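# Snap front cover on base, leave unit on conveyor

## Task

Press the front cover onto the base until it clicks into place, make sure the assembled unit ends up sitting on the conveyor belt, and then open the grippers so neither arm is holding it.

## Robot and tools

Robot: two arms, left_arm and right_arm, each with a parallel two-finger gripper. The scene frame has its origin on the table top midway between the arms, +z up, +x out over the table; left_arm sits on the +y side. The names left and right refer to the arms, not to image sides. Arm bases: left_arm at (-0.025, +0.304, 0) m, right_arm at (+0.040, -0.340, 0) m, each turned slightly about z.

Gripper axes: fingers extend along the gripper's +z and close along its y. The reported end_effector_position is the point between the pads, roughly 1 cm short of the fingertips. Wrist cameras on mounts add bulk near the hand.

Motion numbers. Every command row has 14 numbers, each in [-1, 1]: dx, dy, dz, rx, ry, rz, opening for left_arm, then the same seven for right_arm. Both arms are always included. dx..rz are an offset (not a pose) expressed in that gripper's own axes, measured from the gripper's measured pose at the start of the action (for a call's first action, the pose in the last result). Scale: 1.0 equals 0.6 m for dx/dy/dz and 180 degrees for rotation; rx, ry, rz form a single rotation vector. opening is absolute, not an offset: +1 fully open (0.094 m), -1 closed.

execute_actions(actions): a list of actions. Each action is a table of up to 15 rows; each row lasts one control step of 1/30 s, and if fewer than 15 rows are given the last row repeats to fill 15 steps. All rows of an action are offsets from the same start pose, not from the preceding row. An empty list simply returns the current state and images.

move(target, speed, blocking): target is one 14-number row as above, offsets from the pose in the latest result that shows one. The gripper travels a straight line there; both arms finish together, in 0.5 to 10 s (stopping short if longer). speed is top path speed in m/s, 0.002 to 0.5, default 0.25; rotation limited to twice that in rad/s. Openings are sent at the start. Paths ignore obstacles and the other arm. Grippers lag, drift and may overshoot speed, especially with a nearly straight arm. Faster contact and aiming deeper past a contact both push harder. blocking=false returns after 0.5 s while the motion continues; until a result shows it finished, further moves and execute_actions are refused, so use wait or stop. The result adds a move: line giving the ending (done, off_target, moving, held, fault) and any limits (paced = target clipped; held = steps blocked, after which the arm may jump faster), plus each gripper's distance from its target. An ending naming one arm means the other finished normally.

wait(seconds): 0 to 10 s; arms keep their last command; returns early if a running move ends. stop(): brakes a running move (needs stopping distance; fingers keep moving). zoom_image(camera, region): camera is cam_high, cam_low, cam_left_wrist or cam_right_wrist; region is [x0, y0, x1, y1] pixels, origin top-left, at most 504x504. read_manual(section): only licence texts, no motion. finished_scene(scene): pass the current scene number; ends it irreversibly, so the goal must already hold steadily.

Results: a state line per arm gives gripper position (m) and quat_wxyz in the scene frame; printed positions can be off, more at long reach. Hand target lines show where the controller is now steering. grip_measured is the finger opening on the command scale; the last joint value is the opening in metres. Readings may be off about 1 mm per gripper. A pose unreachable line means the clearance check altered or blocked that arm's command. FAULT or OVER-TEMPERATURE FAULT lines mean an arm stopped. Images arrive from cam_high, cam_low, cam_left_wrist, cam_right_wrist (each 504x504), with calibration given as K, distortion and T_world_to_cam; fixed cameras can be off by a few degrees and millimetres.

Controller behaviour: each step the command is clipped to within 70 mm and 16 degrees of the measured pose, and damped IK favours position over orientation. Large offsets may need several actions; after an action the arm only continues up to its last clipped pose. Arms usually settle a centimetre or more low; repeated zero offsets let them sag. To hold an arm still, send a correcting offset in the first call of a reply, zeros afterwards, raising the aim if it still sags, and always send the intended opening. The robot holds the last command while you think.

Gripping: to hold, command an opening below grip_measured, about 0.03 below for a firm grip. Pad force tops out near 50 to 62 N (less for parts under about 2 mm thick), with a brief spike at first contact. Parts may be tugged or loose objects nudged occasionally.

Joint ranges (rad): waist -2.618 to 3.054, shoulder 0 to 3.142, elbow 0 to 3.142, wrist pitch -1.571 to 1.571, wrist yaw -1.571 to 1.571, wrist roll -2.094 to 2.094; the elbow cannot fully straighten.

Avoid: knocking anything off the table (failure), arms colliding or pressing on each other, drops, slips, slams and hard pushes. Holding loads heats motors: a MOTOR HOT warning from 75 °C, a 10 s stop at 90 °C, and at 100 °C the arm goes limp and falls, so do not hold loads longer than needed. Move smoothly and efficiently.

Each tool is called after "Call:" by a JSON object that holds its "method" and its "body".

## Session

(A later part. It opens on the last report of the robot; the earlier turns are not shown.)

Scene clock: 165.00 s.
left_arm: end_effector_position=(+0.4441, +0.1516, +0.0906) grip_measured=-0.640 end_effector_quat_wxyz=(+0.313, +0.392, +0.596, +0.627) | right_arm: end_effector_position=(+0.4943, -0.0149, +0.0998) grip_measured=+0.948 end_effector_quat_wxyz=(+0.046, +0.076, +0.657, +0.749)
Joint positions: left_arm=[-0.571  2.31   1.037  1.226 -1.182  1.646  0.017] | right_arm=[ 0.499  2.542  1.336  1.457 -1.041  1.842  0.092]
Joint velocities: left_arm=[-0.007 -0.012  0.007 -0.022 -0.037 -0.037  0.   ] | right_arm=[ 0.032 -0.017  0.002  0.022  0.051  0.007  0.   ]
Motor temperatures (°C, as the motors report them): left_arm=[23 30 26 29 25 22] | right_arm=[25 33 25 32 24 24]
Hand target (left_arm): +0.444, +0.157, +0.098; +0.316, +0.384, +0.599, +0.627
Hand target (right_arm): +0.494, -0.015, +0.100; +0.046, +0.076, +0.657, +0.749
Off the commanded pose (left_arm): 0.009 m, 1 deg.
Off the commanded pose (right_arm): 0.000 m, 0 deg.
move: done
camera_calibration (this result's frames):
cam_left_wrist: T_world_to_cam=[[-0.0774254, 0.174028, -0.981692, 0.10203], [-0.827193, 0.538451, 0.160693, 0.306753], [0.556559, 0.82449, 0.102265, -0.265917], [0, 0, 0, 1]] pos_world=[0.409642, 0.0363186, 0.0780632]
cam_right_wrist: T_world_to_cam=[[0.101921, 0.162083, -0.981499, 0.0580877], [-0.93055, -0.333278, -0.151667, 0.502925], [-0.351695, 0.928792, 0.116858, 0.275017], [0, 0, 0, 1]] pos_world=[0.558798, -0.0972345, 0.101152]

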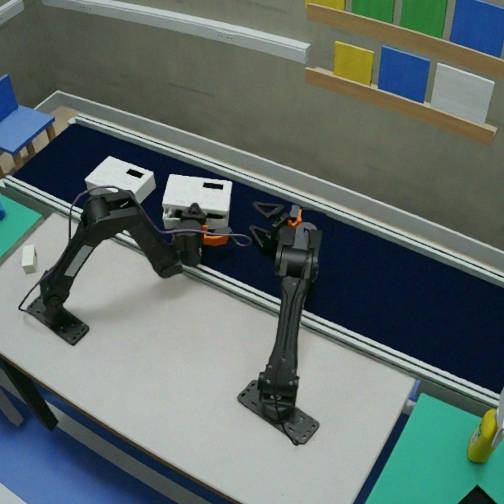

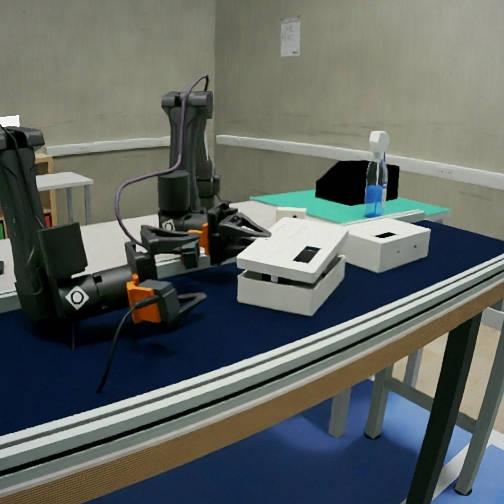

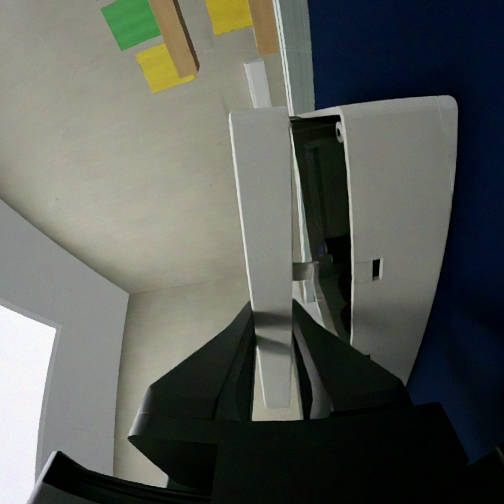

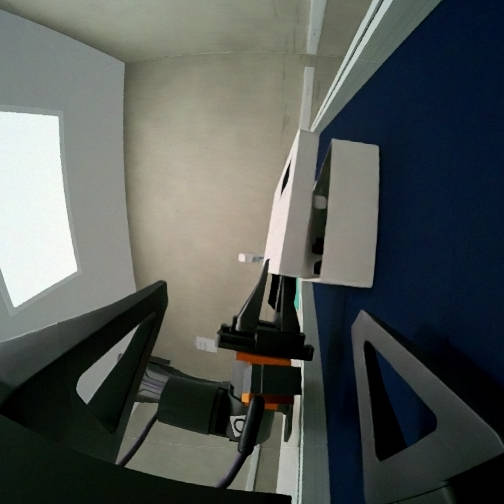

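Call:
{"method": "move", "body": {"target": [0,-0.012,0.003,0,0,0,-1, 0,0,0,0,0,0,0.95], "speed": 0.03}}

Call:
{"method": "zoom_image", "body": {"camera": "cam_low", "region": [180,190,380,330]}}

Scene clock: 165.90 s.
left_arm: end_effector_position=(+0.4440, +0.1518, +0.0882) grip_measured=-0.640 end_effector_quat_wxyz=(+0.314, +0.391, +0.596, +0.627) | right_arm: end_effector_position=(+0.4943, -0.0149, +0.0998) grip_measured=+0.948 end_effector_quat_wxyz=(+0.046, +0.076, +0.657, +0.749)
Joint positions: left_arm=[-0.571  2.319  1.037  1.239 -1.182  1.647  0.017] | right_arm=[ 0.499  2.542  1.336  1.457 -1.041  1.842  0.092]
Joint velocities: left_arm=[-0.002 -0.002 -0.002 -0.022  0.007 -0.022  0.001] | right_arm=[-0.017  0.007 -0.017 -0.007  0.037  0.022 -0.   ]
Motor temperatures (°C, as the motors report them): left_arm=[23 30 26 29 25 22] | right_arm=[25 33 25 32 24 24]
Hand target (left_arm): +0.445, +0.153, +0.084; +0.313, +0.392, +0.596, +0.627
Hand target (right_arm): +0.494, -0.015, +0.100; +0.046, +0.076, +0.657, +0.749
Off the commanded pose (left_arm): 0.005 m, 0 deg.
Off the commanded pose (right_arm): 0.000 m, 0 deg.
move: done
camera_calibration (this result's frames):
cam_left_wrist: T_world_to_cam=[[-0.0750186, 0.172716, -0.982111, 0.0988072], [-0.827572, 0.53868, 0.157948, 0.307323], [0.556324, 0.824617, 0.102524, -0.265621], [0, 0, 0, 1]] pos_world=[0.409516, 0.0364212, 0.0757311]
cam_right_wrist: T_world_to_cam=[[0.101921, 0.162083, -0.981499, 0.0580877], [-0.93055, -0.333278, -0.151667, 0.502925], [-0.351695, 0.928792, 0.116858, 0.275017], [0, 0, 0, 1]] pos_world=[0.558798, -0.0972345, 0.101152]

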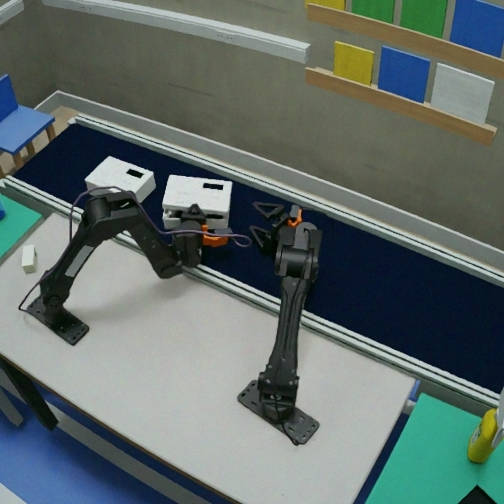

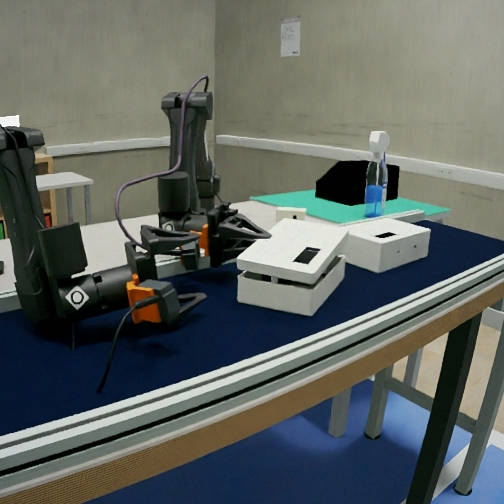

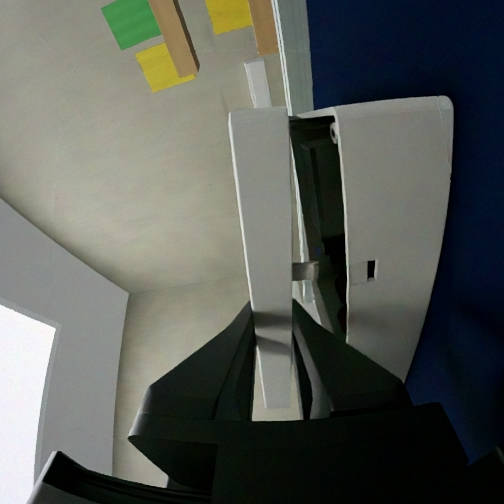

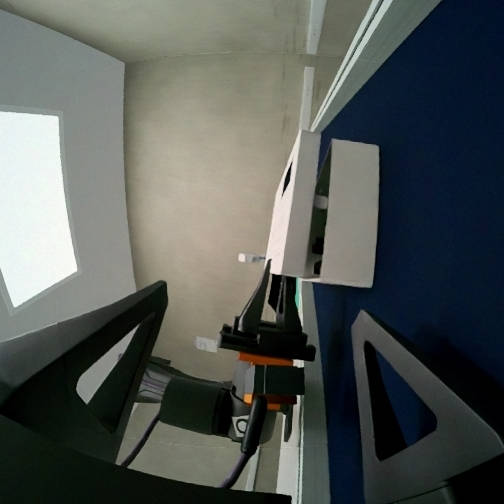

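Region (180, 190, 380, 330) of cam_low's 504x504 image, scaled by 2.520, with more detail than that image has; it fills the top 353 rows of this view, and the rest is white.

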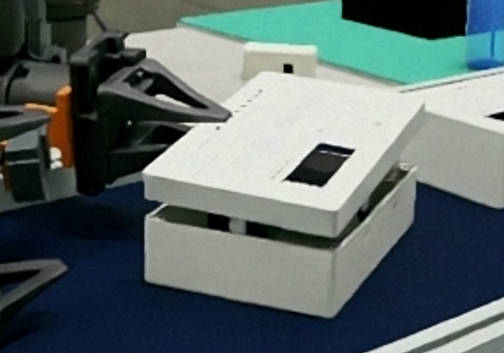

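Tab now goes inside. Lower more.

Call:
{"method": "move", "body": {"target": [0,-0.018,0.003,0,0,0,-1, 0,0,0,0,0,0,0.95], "speed": 0.03}}

Call:
{"method": "zoom_image", "body": {"camera": "cam_low", "region": [180,190,380,330]}}

Scene clock: 166.77 s.
left_arm: end_effector_position=(+0.4437, +0.1520, +0.0857) grip_measured=-0.640 end_effector_quat_wxyz=(+0.321, +0.384, +0.598, +0.626) | right_arm: end_effector_position=(+0.4943, -0.0149, +0.0998) grip_measured=+0.948 end_effector_quat_wxyz=(+0.046, +0.076, +0.657, +0.749)
Joint positions: left_arm=[-0.571  2.337  1.037  1.276 -1.182  1.647  0.017] | right_arm=[ 0.499  2.542  1.336  1.457 -1.041  1.842  0.092]
Joint velocities: left_arm=[-0.002  0.017 -0.032  0.066  0.007 -0.022  0.001] | right_arm=[-0.002 -0.007 -0.012 -0.022 -0.066 -0.066 -0.   ]
Motor temperatures (°C, as the motors report them): left_arm=[23 30 26 29 25 22] | right_arm=[25 33 25 32 24 24]
Hand target (left_arm): +0.444, +0.154, +0.077; +0.314, +0.391, +0.596, +0.627
Hand target (right_arm): +0.494, -0.015, +0.100; +0.046, +0.076, +0.657, +0.749
Off the commanded pose (left_arm): 0.008 m, 1 deg.
Off the commanded pose (right_arm): 0.000 m, 0 deg.
move: done
camera_calibration (this result's frames):
cam_left_wrist: T_world_to_cam=[[-0.0595579, 0.160811, -0.985187, 0.0914752], [-0.829901, 0.540474, 0.138391, 0.309795], [0.554722, 0.82585, 0.101268, -0.264754], [0, 0, 0, 1]] pos_world=[0.409413, 0.0365008, 0.0740582]
cam_right_wrist: T_world_to_cam=[[0.101921, 0.162083, -0.981499, 0.0580877], [-0.93055, -0.333278, -0.151667, 0.502925], [-0.351695, 0.928792, 0.116858, 0.275017], [0, 0, 0, 1]] pos_world=[0.558798, -0.0972345, 0.101152]

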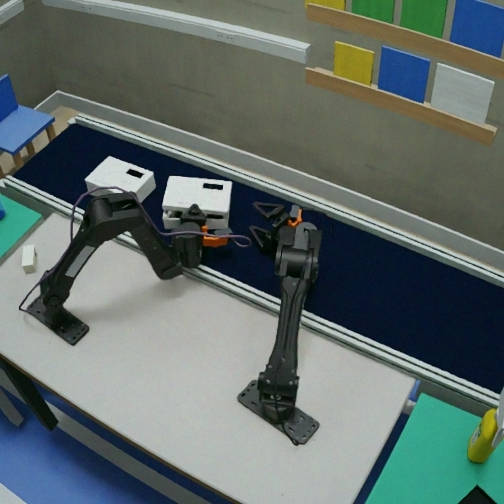

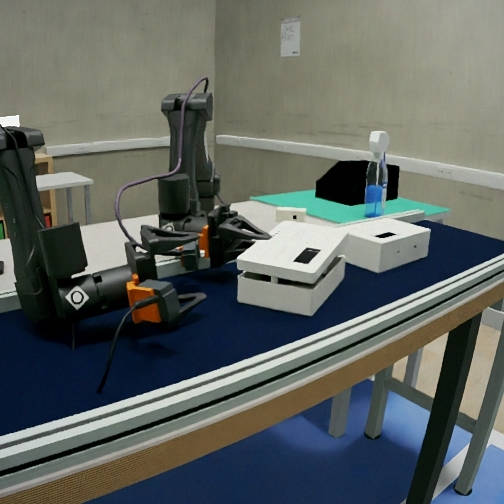

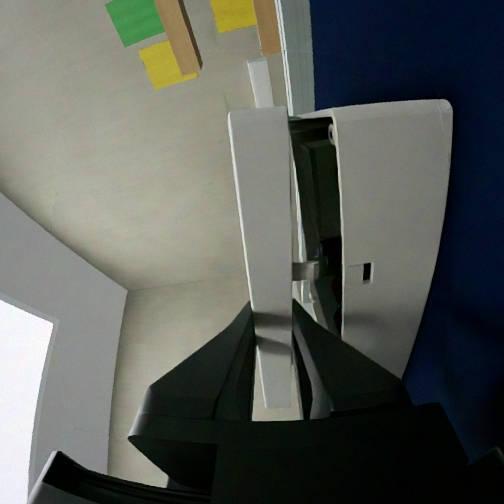

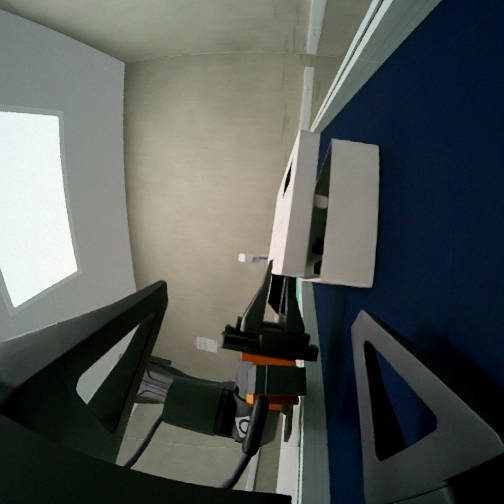

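Region (180, 190, 380, 330) of cam_low's 504x504 image, scaled by 2.520, with more detail than that image has; it fills the top 353 rows of this view, and the rest is white.

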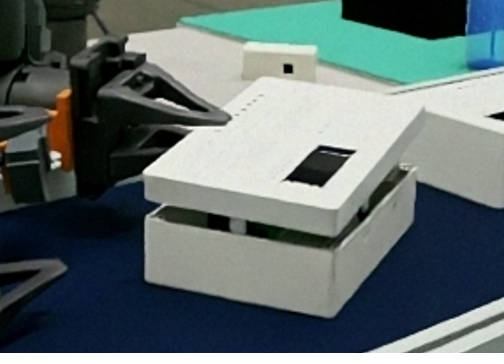

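Call:
{"method": "move", "body": {"target": [0,0.012,0,0,0,0,-0.35, 0,0,0,0,0,0,0.95], "speed": 0.03}}

Call:
{"method": "move", "body": {"target": [0,0.005,-0.07,0,0,0,-0.35, 0,0,0,0,0,0,0.95], "speed": 0.05}}

Call:
{"method": "zoom_image", "body": {"camera": "cam_low", "region": [180,190,380,330]}}

Call:
{"method": "zoom_image", "body": {"camera": "cam_high", "region": [130,140,290,260]}}

Scene clock: 167.77 s.
left_arm: end_effector_position=(+0.4437, +0.1520, +0.0843) grip_measured=-0.352 end_effector_quat_wxyz=(+0.317, +0.388, +0.596, +0.627) | right_arm: end_effector_position=(+0.4943, -0.0149, +0.0998) grip_measured=+0.948 end_effector_quat_wxyz=(+0.046, +0.076, +0.657, +0.749)
Joint positions: left_arm=[-0.571  2.337  1.037  1.268 -1.182  1.649  0.03 ] | right_arm=[ 0.499  2.542  1.336  1.457 -1.041  1.842  0.092]
Joint velocities: left_arm=[ 0.007 -0.002 -0.012 -0.022 -0.037  0.051  0.   ] | right_arm=[-0.012  0.002  0.002 -0.007  0.037  0.022  0.   ]
Motor temperatures (°C, as the motors report them): left_arm=[23 30 26 29 25 22] | right_arm=[25 33 25 32 24 24]
Hand target (left_arm): +0.444, +0.151, +0.093; +0.321, +0.384, +0.597, +0.627
Hand target (right_arm): +0.494, -0.015, +0.100; +0.046, +0.076, +0.657, +0.749
Off the commanded pose (left_arm): 0.009 m, 1 deg.
Off the commanded pose (right_arm): 0.000 m, 0 deg.
move: done
camera_calibration (this result's frames):
cam_left_wrist: T_world_to_cam=[[-0.0680131, 0.168584, -0.983338, 0.0925232], [-0.828648, 0.53936, 0.149782, 0.308591], [0.555624, 0.825028, 0.103013, -0.26504], [0, 0, 0, 1]] pos_world=[0.409269, 0.0366256, 0.0720628]
cam_right_wrist: T_world_to_cam=[[0.101921, 0.162083, -0.981499, 0.0580877], [-0.93055, -0.333278, -0.151667, 0.502925], [-0.351695, 0.928792, 0.116858, 0.275017], [0, 0, 0, 1]] pos_world=[0.558798, -0.0972345, 0.101152]

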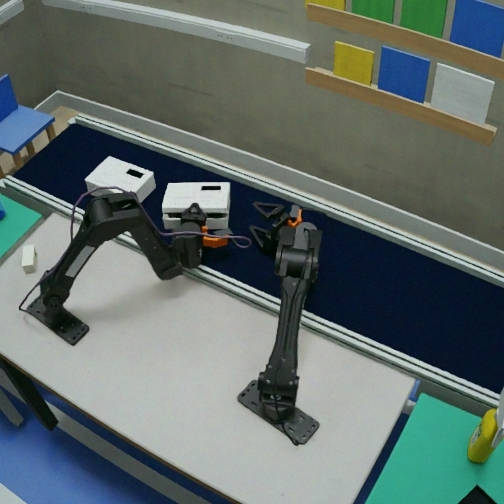

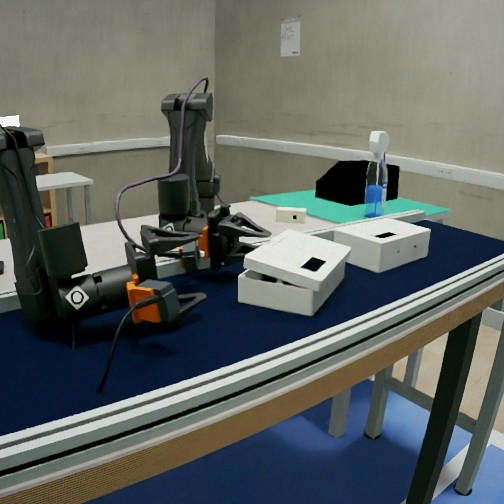

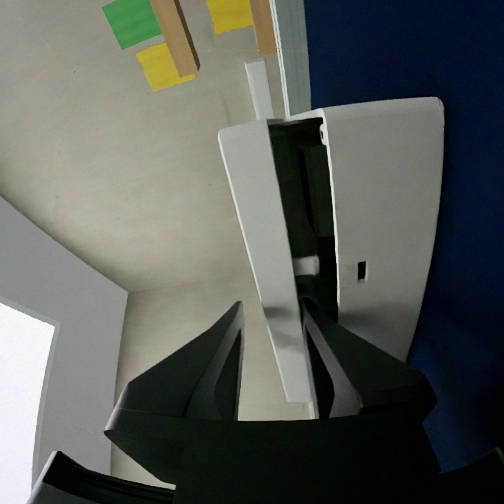

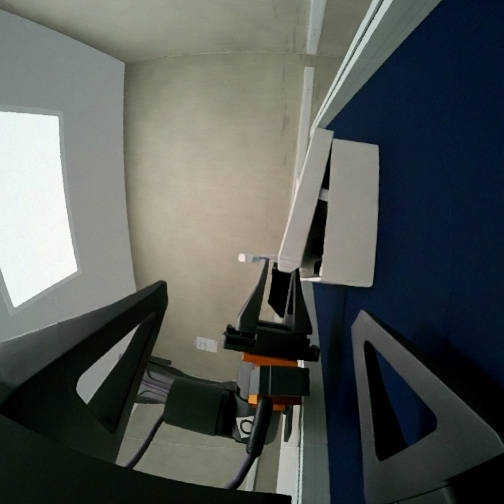

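Scene clock: 168.93 s.
left_arm: end_effector_position=(+0.4130, +0.1286, +0.0830) grip_measured=-0.352 end_effector_quat_wxyz=(+0.312, +0.399, +0.591, +0.628) | right_arm: end_effector_position=(+0.4943, -0.0149, +0.0998) grip_measured=+0.948 end_effector_quat_wxyz=(+0.046, +0.076, +0.657, +0.749)
Joint positions: left_arm=[-0.666  2.314  0.989  1.268 -1.267  1.649  0.03 ] | right_arm=[ 0.499  2.542  1.336  1.457 -1.041  1.842  0.092]
Joint velocities: left_arm=[-0.022  0.002 -0.007 -0.037 -0.066  0.022  0.002] | right_arm=[ 0.007 -0.002 -0.002 -0.051 -0.066 -0.022 -0.001]
Motor temperatures (°C, as the motors report them): left_arm=[23 31 26 29 25 22] | right_arm=[25 33 25 32 24 24]
Hand target (left_arm): +0.408, +0.130, +0.088; +0.317, +0.388, +0.597, +0.627
Hand target (right_arm): +0.494, -0.015, +0.100; +0.046, +0.076, +0.657, +0.749
Off the commanded pose (left_arm): 0.008 m, 2 deg.
Off the commanded pose (right_arm): 0.000 m, 0 deg.
move: done
camera_calibration (this result's frames):
cam_left_wrist: T_world_to_cam=[[-0.0820875, 0.187639, -0.978802, 0.0960906], [-0.82062, 0.544589, 0.173221, 0.290067], [0.565548, 0.817443, 0.109277, -0.232245], [0, 0, 0, 1]] pos_world=[0.377268, 0.0138494, 0.0691869]
cam_right_wrist: T_world_to_cam=[[0.101921, 0.162083, -0.981499, 0.0580877], [-0.93055, -0.333278, -0.151667, 0.502925], [-0.351695, 0.928792, 0.116858, 0.275017], [0, 0, 0, 1]] pos_world=[0.558798, -0.0972345, 0.101152]

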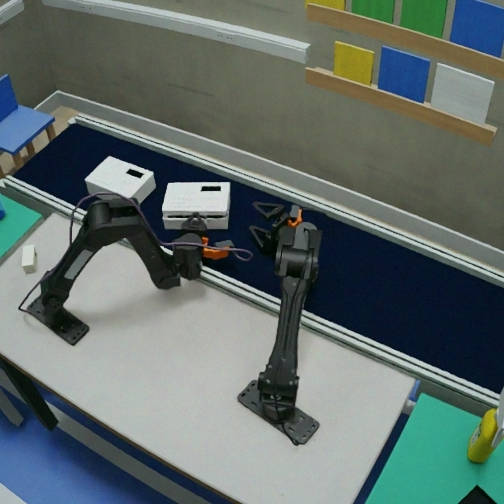

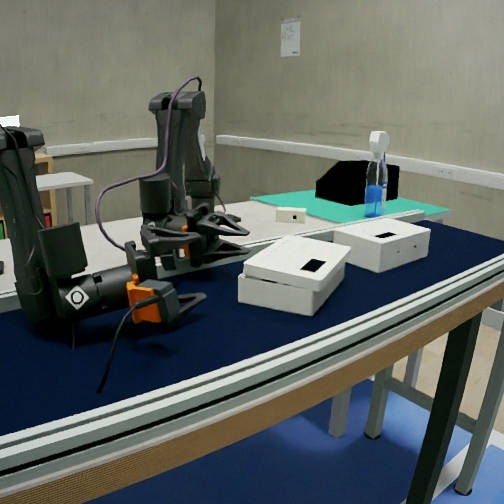

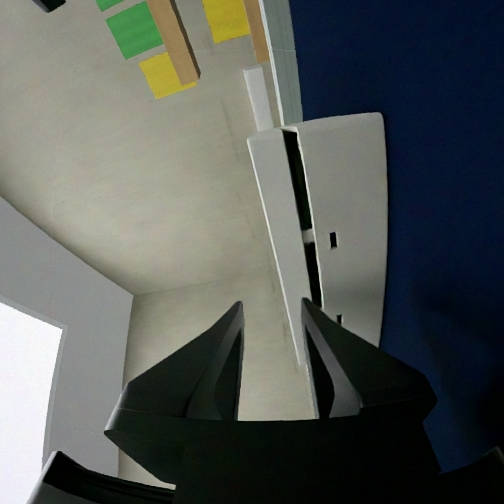

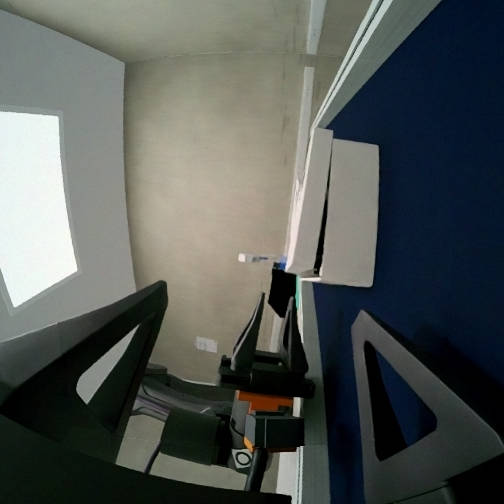

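Region (180, 190, 380, 330) of cam_low's 504x504 image, scaled by 2.520, with more detail than that image has; it fills the top 353 rows of this view, and the rest is white.

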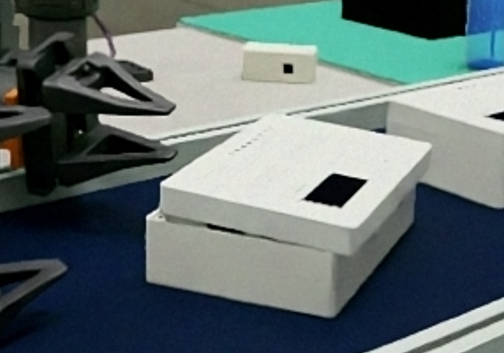

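Region (130, 140, 290, 260) of cam_high's 504x504 image, scaled by 3.150, with more detail than that image has; it fills the top 378 rows of this view, and the rest is white.

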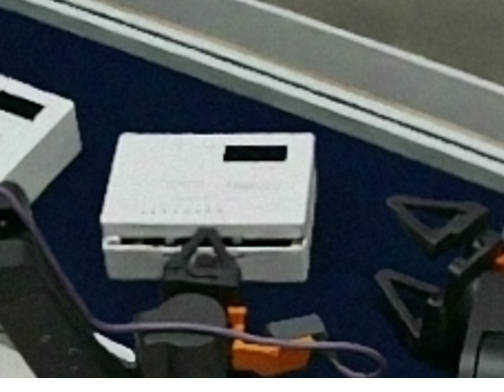

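Call:
{"method": "move", "body": {"target": [0,0.018,0.0,0.06,0,-0.02,-0.3, 0,0,0,0,0,0,0.95], "speed": 0.04}}

Call:
{"method": "zoom_image", "body": {"camera": "cam_right_wrist", "region": [200,200,400,400]}}

Scene clock: 172.10 s.
left_arm: end_effector_position=(+0.4100, +0.1281, +0.0828) grip_measured=-0.302 end_effector_quat_wxyz=(+0.281, +0.418, +0.655, +0.564) | right_arm: end_effector_position=(+0.4943, -0.0149, +0.0998) grip_measured=+0.948 end_effector_quat_wxyz=(+0.046, +0.076, +0.657, +0.749)
Joint positions: left_arm=[-0.666  2.123  1.082  0.39  -1.224  1.054  0.033] | right_arm=[ 0.499  2.542  1.336  1.457 -1.041  1.842  0.092]
Joint velocities: left_arm=[-0.002 -0.007 -0.017 -0.11   0.037 -0.081 -0.001] | right_arm=[-0.017  0.002 -0.007 -0.007  0.066  0.007 -0.   ]
Motor temperatures (°C, as the motors report them): left_arm=[23 31 26 29 25 22] | right_arm=[25 33 25 32 24 24]
Hand target (left_arm): +0.414, +0.127, +0.092; +0.291, +0.407, +0.662, +0.558
Hand target (right_arm): +0.494, -0.015, +0.100; +0.046, +0.076, +0.657, +0.749
Off the commanded pose (left_arm): 0.012 m, 2 deg.
Off the commanded pose (right_arm): 0.000 m, 0 deg.
move: off_target (left_arm)
camera_calibration (this result's frames):
cam_left_wrist: T_world_to_cam=[[-0.232923, 0.0663946, -0.970226, 0.17243], [-0.804516, 0.547338, 0.230596, 0.276248], [0.546352, 0.834274, -0.074072, -0.209163], [0, 0, 0, 1]] pos_world=[0.376686, 0.0118502, 0.0881012]
cam_right_wrist: T_world_to_cam=[[0.101921, 0.162083, -0.981499, 0.0580877], [-0.93055, -0.333278, -0.151667, 0.502925], [-0.351695, 0.928792, 0.116858, 0.275017], [0, 0, 0, 1]] pos_world=[0.558798, -0.0972345, 0.101152]

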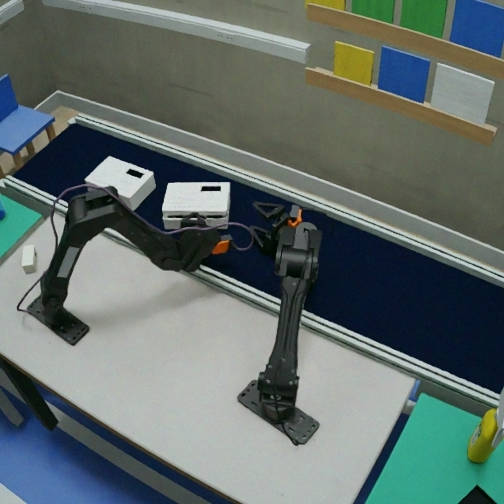

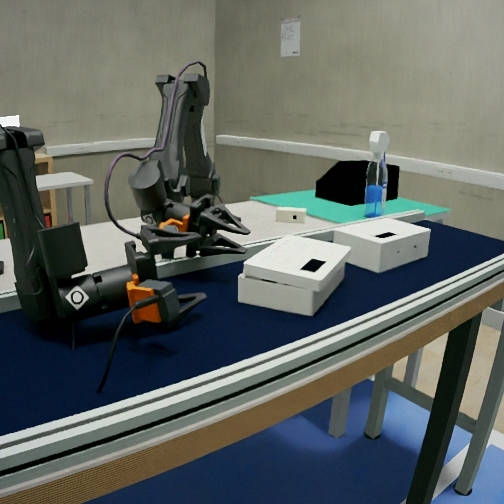

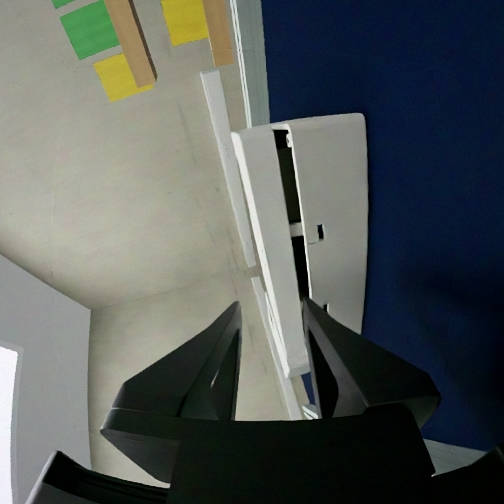

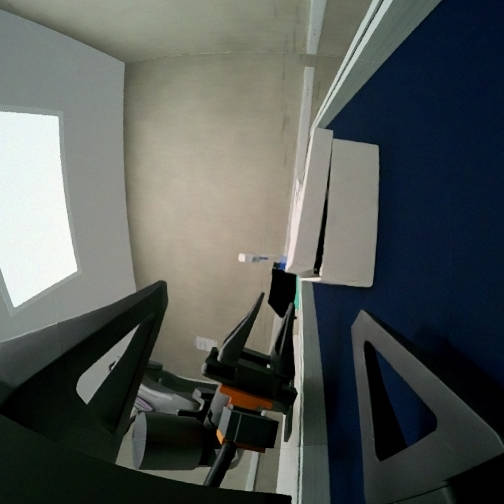

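Region (200, 200, 400, 400) of cam_right_wrist's 504x504 image, scaled by 2.520, with more detail than that image has.

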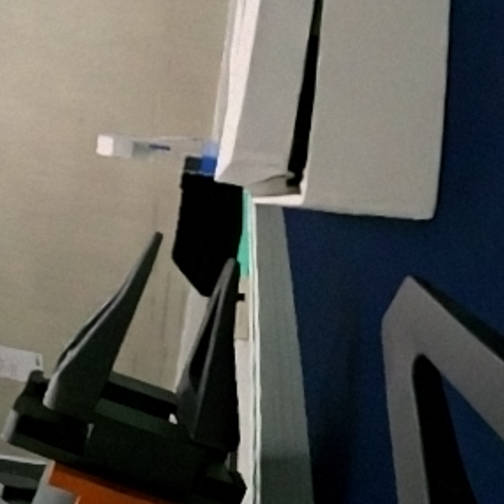

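Call:
{"method": "move", "body": {"target": [0,0.015,0.05,0,0,0,-0.3, 0,0,0,0,0,0,0.95], "speed": 0.03}}

Call:
{"method": "zoom_image", "body": {"camera": "cam_right_wrist", "region": [200,200,400,400]}}

Scene clock: 173.67 s.
left_arm: end_effector_position=(+0.4293, +0.1455, +0.0820) grip_measured=-0.302 end_effector_quat_wxyz=(+0.271, +0.427, +0.651, +0.567) | right_arm: end_effector_position=(+0.4943, -0.0149, +0.0998) grip_measured=+0.948 end_effector_quat_wxyz=(+0.046, +0.076, +0.657, +0.749)
Joint positions: left_arm=[-0.6    2.138  1.082  0.485 -1.171  1.17   0.033] | right_arm=[ 0.499  2.542  1.336  1.457 -1.041  1.842  0.092]
Joint velocities: left_arm=[-0.007 -0.007 -0.002  0.095 -0.007 -0.051 -0.001] | right_arm=[ 0.002  0.017 -0.012 -0.037  0.051  0.007 -0.001]
Motor temperatures (°C, as the motors report them): left_arm=[23 31 26 29 25 22] | right_arm=[25 33 25 32 24 24]
Hand target (left_arm): +0.437, +0.144, +0.086; +0.282, +0.418, +0.654, +0.564
Hand target (right_arm): +0.494, -0.015, +0.100; +0.046, +0.076, +0.657, +0.749
Off the commanded pose (left_arm): 0.009 m, 2 deg.
Off the commanded pose (right_arm): 0.000 m, 0 deg.
move: done
camera_calibration (this result's frames):
cam_left_wrist: T_world_to_cam=[[-0.250556, 0.0880574, -0.964089, 0.178831], [-0.799106, 0.543343, 0.257307, 0.278443], [0.546489, 0.834879, -0.0657709, -0.235111], [0, 0, 0, 1]] pos_world=[0.395798, 0.029252, 0.0853003]
cam_right_wrist: T_world_to_cam=[[0.101921, 0.162083, -0.981499, 0.0580877], [-0.93055, -0.333278, -0.151667, 0.502925], [-0.351695, 0.928792, 0.116858, 0.275017], [0, 0, 0, 1]] pos_world=[0.558798, -0.0972345, 0.101152]

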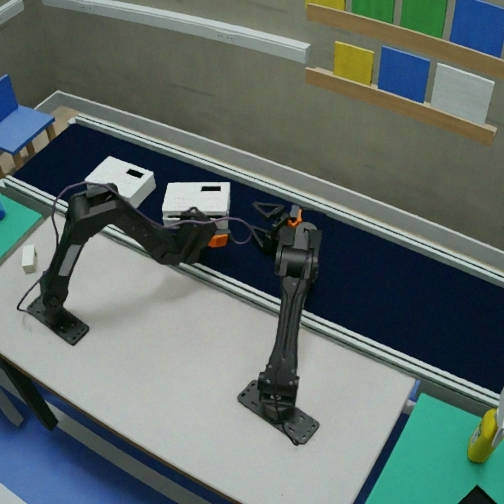

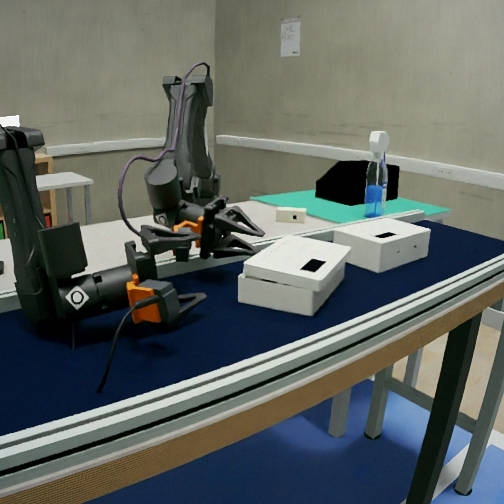

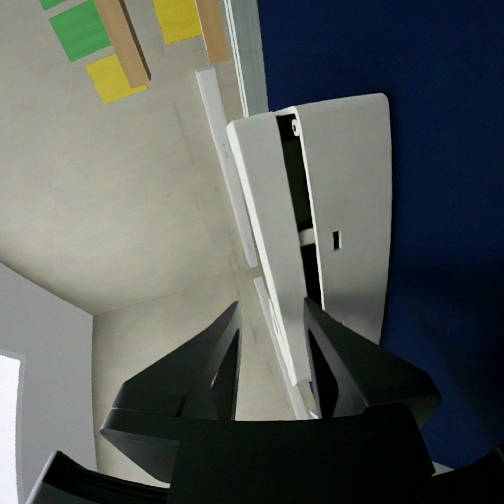

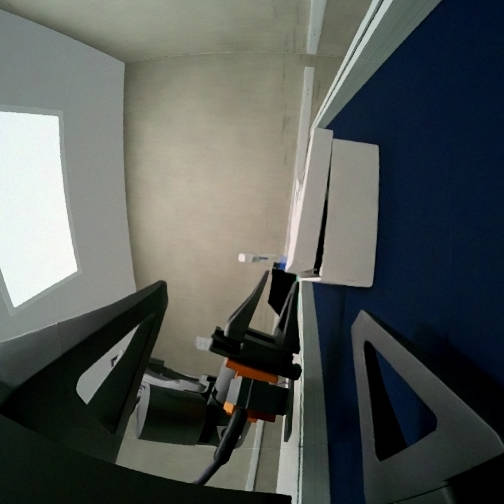

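Region (200, 200, 400, 400) of cam_right_wrist's 504x504 image, scaled by 2.520, with more detail than that image has.

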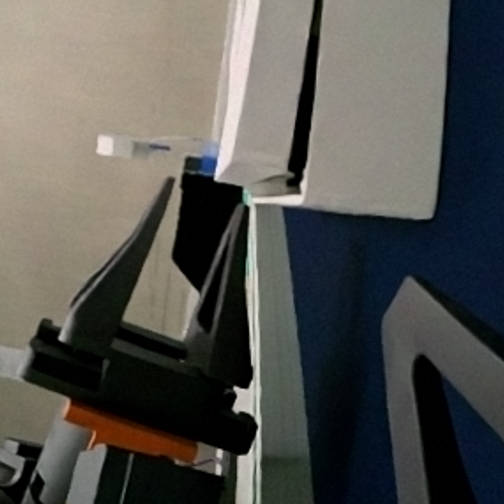

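Call:
{"method": "move", "body": {"target": [0,0.003,0.04,0,0,0,-0.3, 0,0,0,0,0,0,0.95], "speed": 0.03}}

Call:
{"method": "zoom_image", "body": {"camera": "cam_low", "region": [180,190,380,330]}}

Scene clock: 174.87 s.
left_arm: end_effector_position=(+0.4414, +0.1583, +0.0755) grip_measured=-0.302 end_effector_quat_wxyz=(+0.261, +0.436, +0.646, +0.569) | right_arm: end_effector_position=(+0.4943, -0.0149, +0.0998) grip_measured=+0.948 end_effector_quat_wxyz=(+0.046, +0.076, +0.657, +0.749)
Joint positions: left_arm=[-0.555  2.163  1.082  0.546 -1.132  1.242  0.033] | right_arm=[ 0.499  2.542  1.336  1.457 -1.041  1.842  0.092]
Joint velocities: left_arm=[-0.007 -0.007  0.017 -0.007 -0.007  0.037 -0.   ] | right_arm=[-0.007 -0.012 -0.002  0.022  0.007 -0.051  0.   ]
Motor temperatures (°C, as the motors report them): left_arm=[23 31 26 29 25 22] | right_arm=[25 33 25 32 24 24]
Hand target (left_arm): +0.449, +0.158, +0.079; +0.272, +0.427, +0.650, +0.567
Hand target (right_arm): +0.494, -0.015, +0.100; +0.046, +0.076, +0.657, +0.749
Off the commanded pose (left_arm): 0.009 m, 2 deg.
Off the commanded pose (right_arm): 0.000 m, 0 deg.
move: done
camera_calibration (this result's frames):
cam_left_wrist: T_world_to_cam=[[-0.269162, 0.10924, -0.95688, 0.178777], [-0.791698, 0.540664, 0.284422, 0.278001], [0.548421, 0.834116, -0.0590411, -0.254099], [0, 0, 0, 1]] pos_world=[0.407566, 0.042113, 0.0769959]
cam_right_wrist: T_world_to_cam=[[0.101921, 0.162083, -0.981499, 0.0580877], [-0.93055, -0.333278, -0.151667, 0.502925], [-0.351695, 0.928792, 0.116858, 0.275017], [0, 0, 0, 1]] pos_world=[0.558798, -0.0972345, 0.101152]

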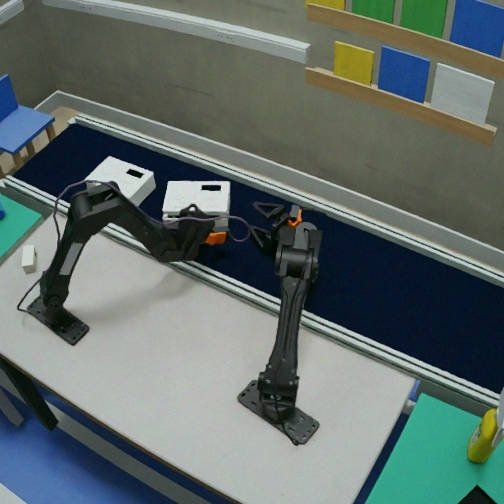

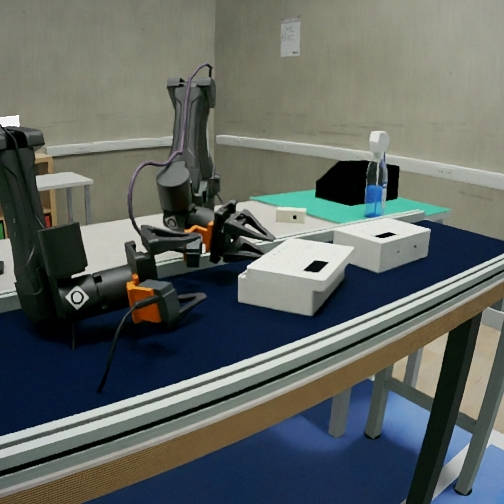

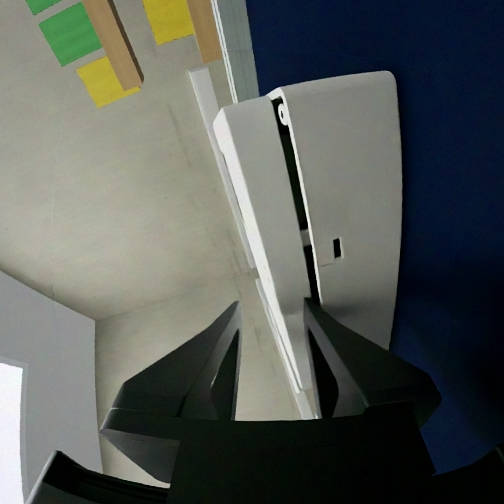

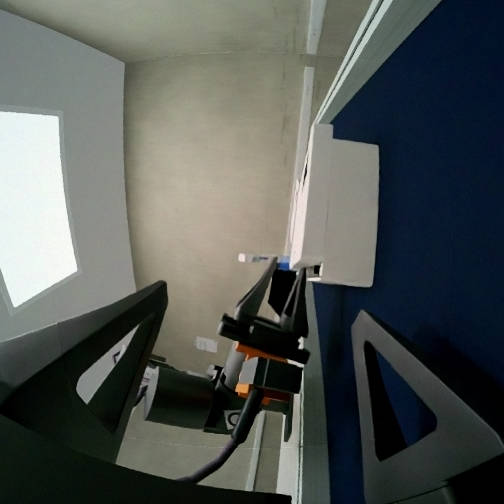

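Region (180, 190, 380, 330) of cam_low's 504x504 image, scaled by 2.520, with more detail than that image has; it fills the top 353 rows of this view, and the rest is white.

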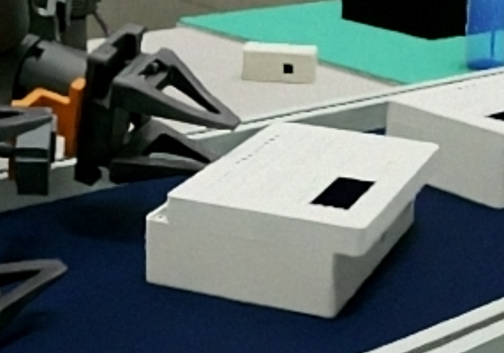

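Call:
{"method": "move", "body": {"target": [0,0.07,-0.005,0,0,0,0.06, 0,0,0,0,0,0,0.95], "speed": 0.05}}

Call:
{"method": "move", "body": {"target": [0,0.01,0,0.21,0,0,0.06, 0,0,0,0,0,0,0.95], "speed": 0.1}}

Scene clock: 177.03 s.
left_arm: end_effector_position=(+0.4464, +0.1548, +0.1078) grip_measured=+0.058 end_effector_quat_wxyz=(+0.258, +0.439, +0.643, +0.572) | right_arm: end_effector_position=(+0.4943, -0.0149, +0.0998) grip_measured=+0.948 end_effector_quat_wxyz=(+0.046, +0.076, +0.657, +0.749)
Joint positions: left_arm=[-0.555  2.094  1.135  0.429 -1.135  1.258  0.05 ] | right_arm=[ 0.499  2.542  1.336  1.457 -1.041  1.842  0.092]
Joint velocities: left_arm=[ 0.002  0.017 -0.002 -0.125 -0.037 -0.007 -0.001] | right_arm=[-0.002  0.007 -0.012  0.051 -0.125 -0.022 -0.   ]
Motor temperatures (°C, as the motors report them): left_arm=[23 31 27 29 25 22] | right_arm=[25 33 25 32 24 24]
Hand target (left_arm): +0.450, +0.155, +0.117; +0.262, +0.436, +0.646, +0.569
Hand target (right_arm): +0.494, -0.015, +0.100; +0.046, +0.076, +0.657, +0.749
Off the commanded pose (left_arm): 0.010 m, 1 deg.
Off the commanded pose (right_arm): 0.000 m, 0 deg.
move: done
camera_calibration (this result's frames):
cam_left_wrist: T_world_to_cam=[[-0.272415, 0.120851, -0.95456, 0.210818], [-0.790013, 0.53822, 0.293597, 0.273292], [0.549245, 0.834095, -0.051145, -0.25325], [0, 0, 0, 1]] pos_world=[0.41243, 0.0386659, 0.108048]
cam_right_wrist: T_world_to_cam=[[0.101921, 0.162083, -0.981499, 0.0580877], [-0.93055, -0.333278, -0.151667, 0.502925], [-0.351695, 0.928792, 0.116858, 0.275017], [0, 0, 0, 1]] pos_world=[0.558798, -0.0972345, 0.101152]

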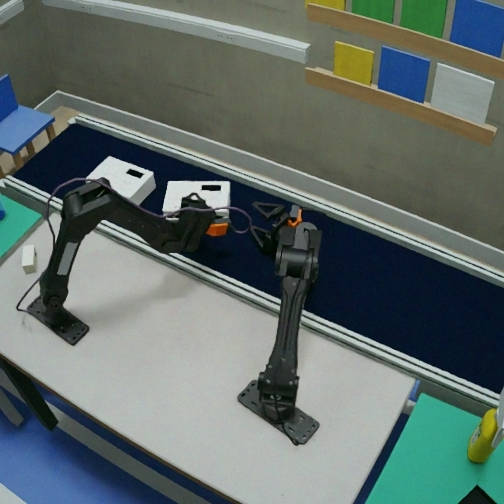

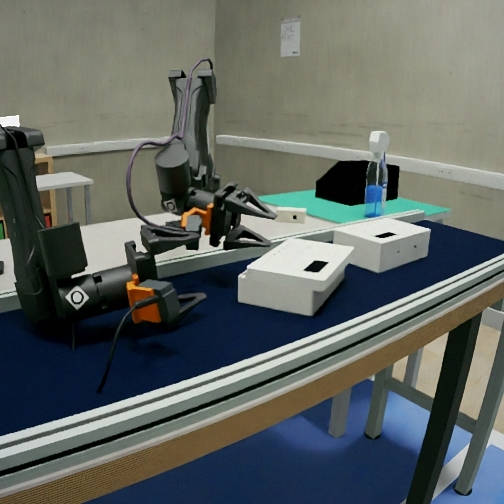

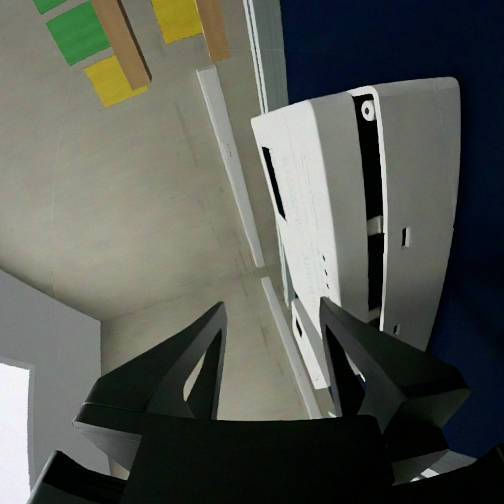

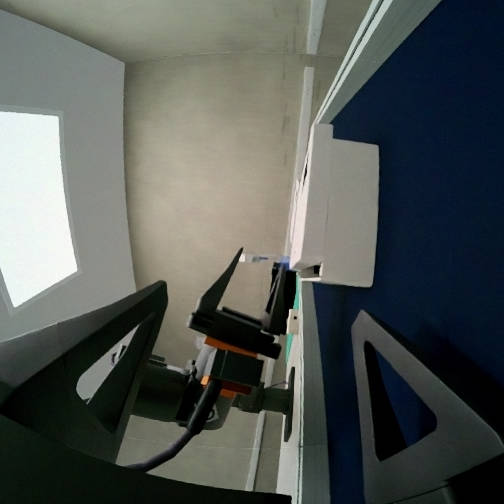

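Scene clock: 180.93 s.
left_arm: end_effector_position=(+0.4456, +0.1516, +0.1112) grip_measured=+0.058 end_effector_quat_wxyz=(+0.101, +0.503, +0.790, +0.336) | right_arm: end_effector_position=(+0.4943, -0.0149, +0.0998) grip_measured=+0.948 end_effector_quat_wxyz=(+0.046, +0.076, +0.657, +0.749)
Joint positions: left_arm=[-0.456  2.202  1.89  -0.994 -0.673  0.685  0.05 ] | right_arm=[ 0.499  2.542  1.336  1.457 -1.041  1.842  0.092]
Joint velocities: left_arm=[ 0.002 -0.012  0.002 -0.007  0.066 -0.007 -0.001] | right_arm=[-0.012 -0.017  0.012  0.066  0.007  0.037  0.   ]
Motor temperatures (°C, as the motors report them): left_arm=[23 31 27 29 25 22] | right_arm=[25 33 25 32 24 24]
Hand target (left_arm): +0.448, +0.154, +0.112; +0.100, +0.495, +0.797, +0.331
Hand target (right_arm): +0.494, -0.015, +0.100; +0.046, +0.076, +0.657, +0.749
Off the commanded pose (left_arm): 0.005 m, 1 deg.
Off the commanded pose (right_arm): 0.000 m, 0 deg.
move: done
camera_calibration (this result's frames):
cam_left_wrist: T_world_to_cam=[[-0.740052, -0.189988, -0.645157, 0.435358], [-0.611064, 0.590644, 0.527011, 0.159735], [0.280932, 0.784248, -0.553202, -0.0670127], [0, 0, 0, 1]] pos_world=[0.438622, 0.040921, 0.159621]
cam_right_wrist: T_world_to_cam=[[0.101921, 0.162083, -0.981499, 0.0580877], [-0.93055, -0.333278, -0.151667, 0.502925], [-0.351695, 0.928792, 0.116858, 0.275017], [0, 0, 0, 1]] pos_world=[0.558798, -0.0972345, 0.101152]

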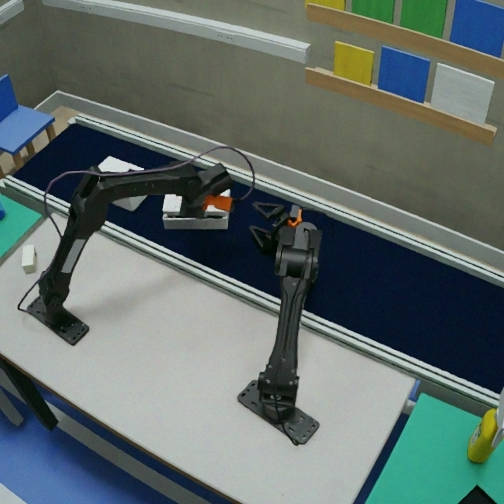

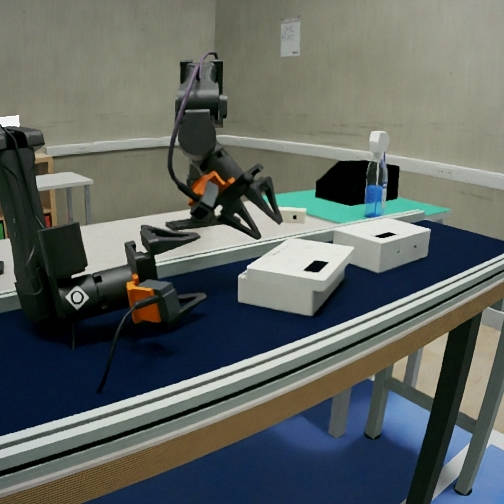

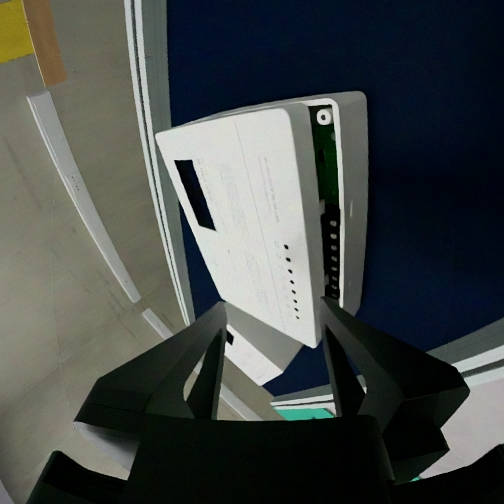

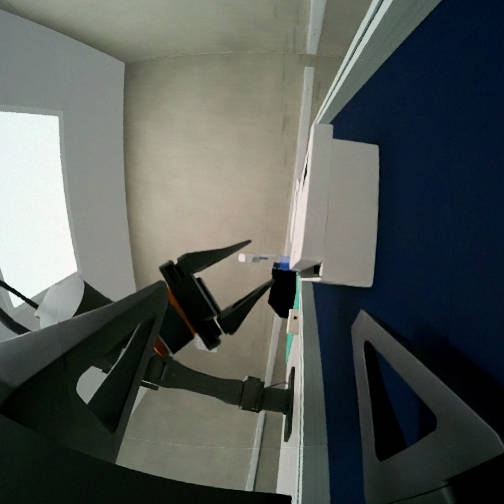

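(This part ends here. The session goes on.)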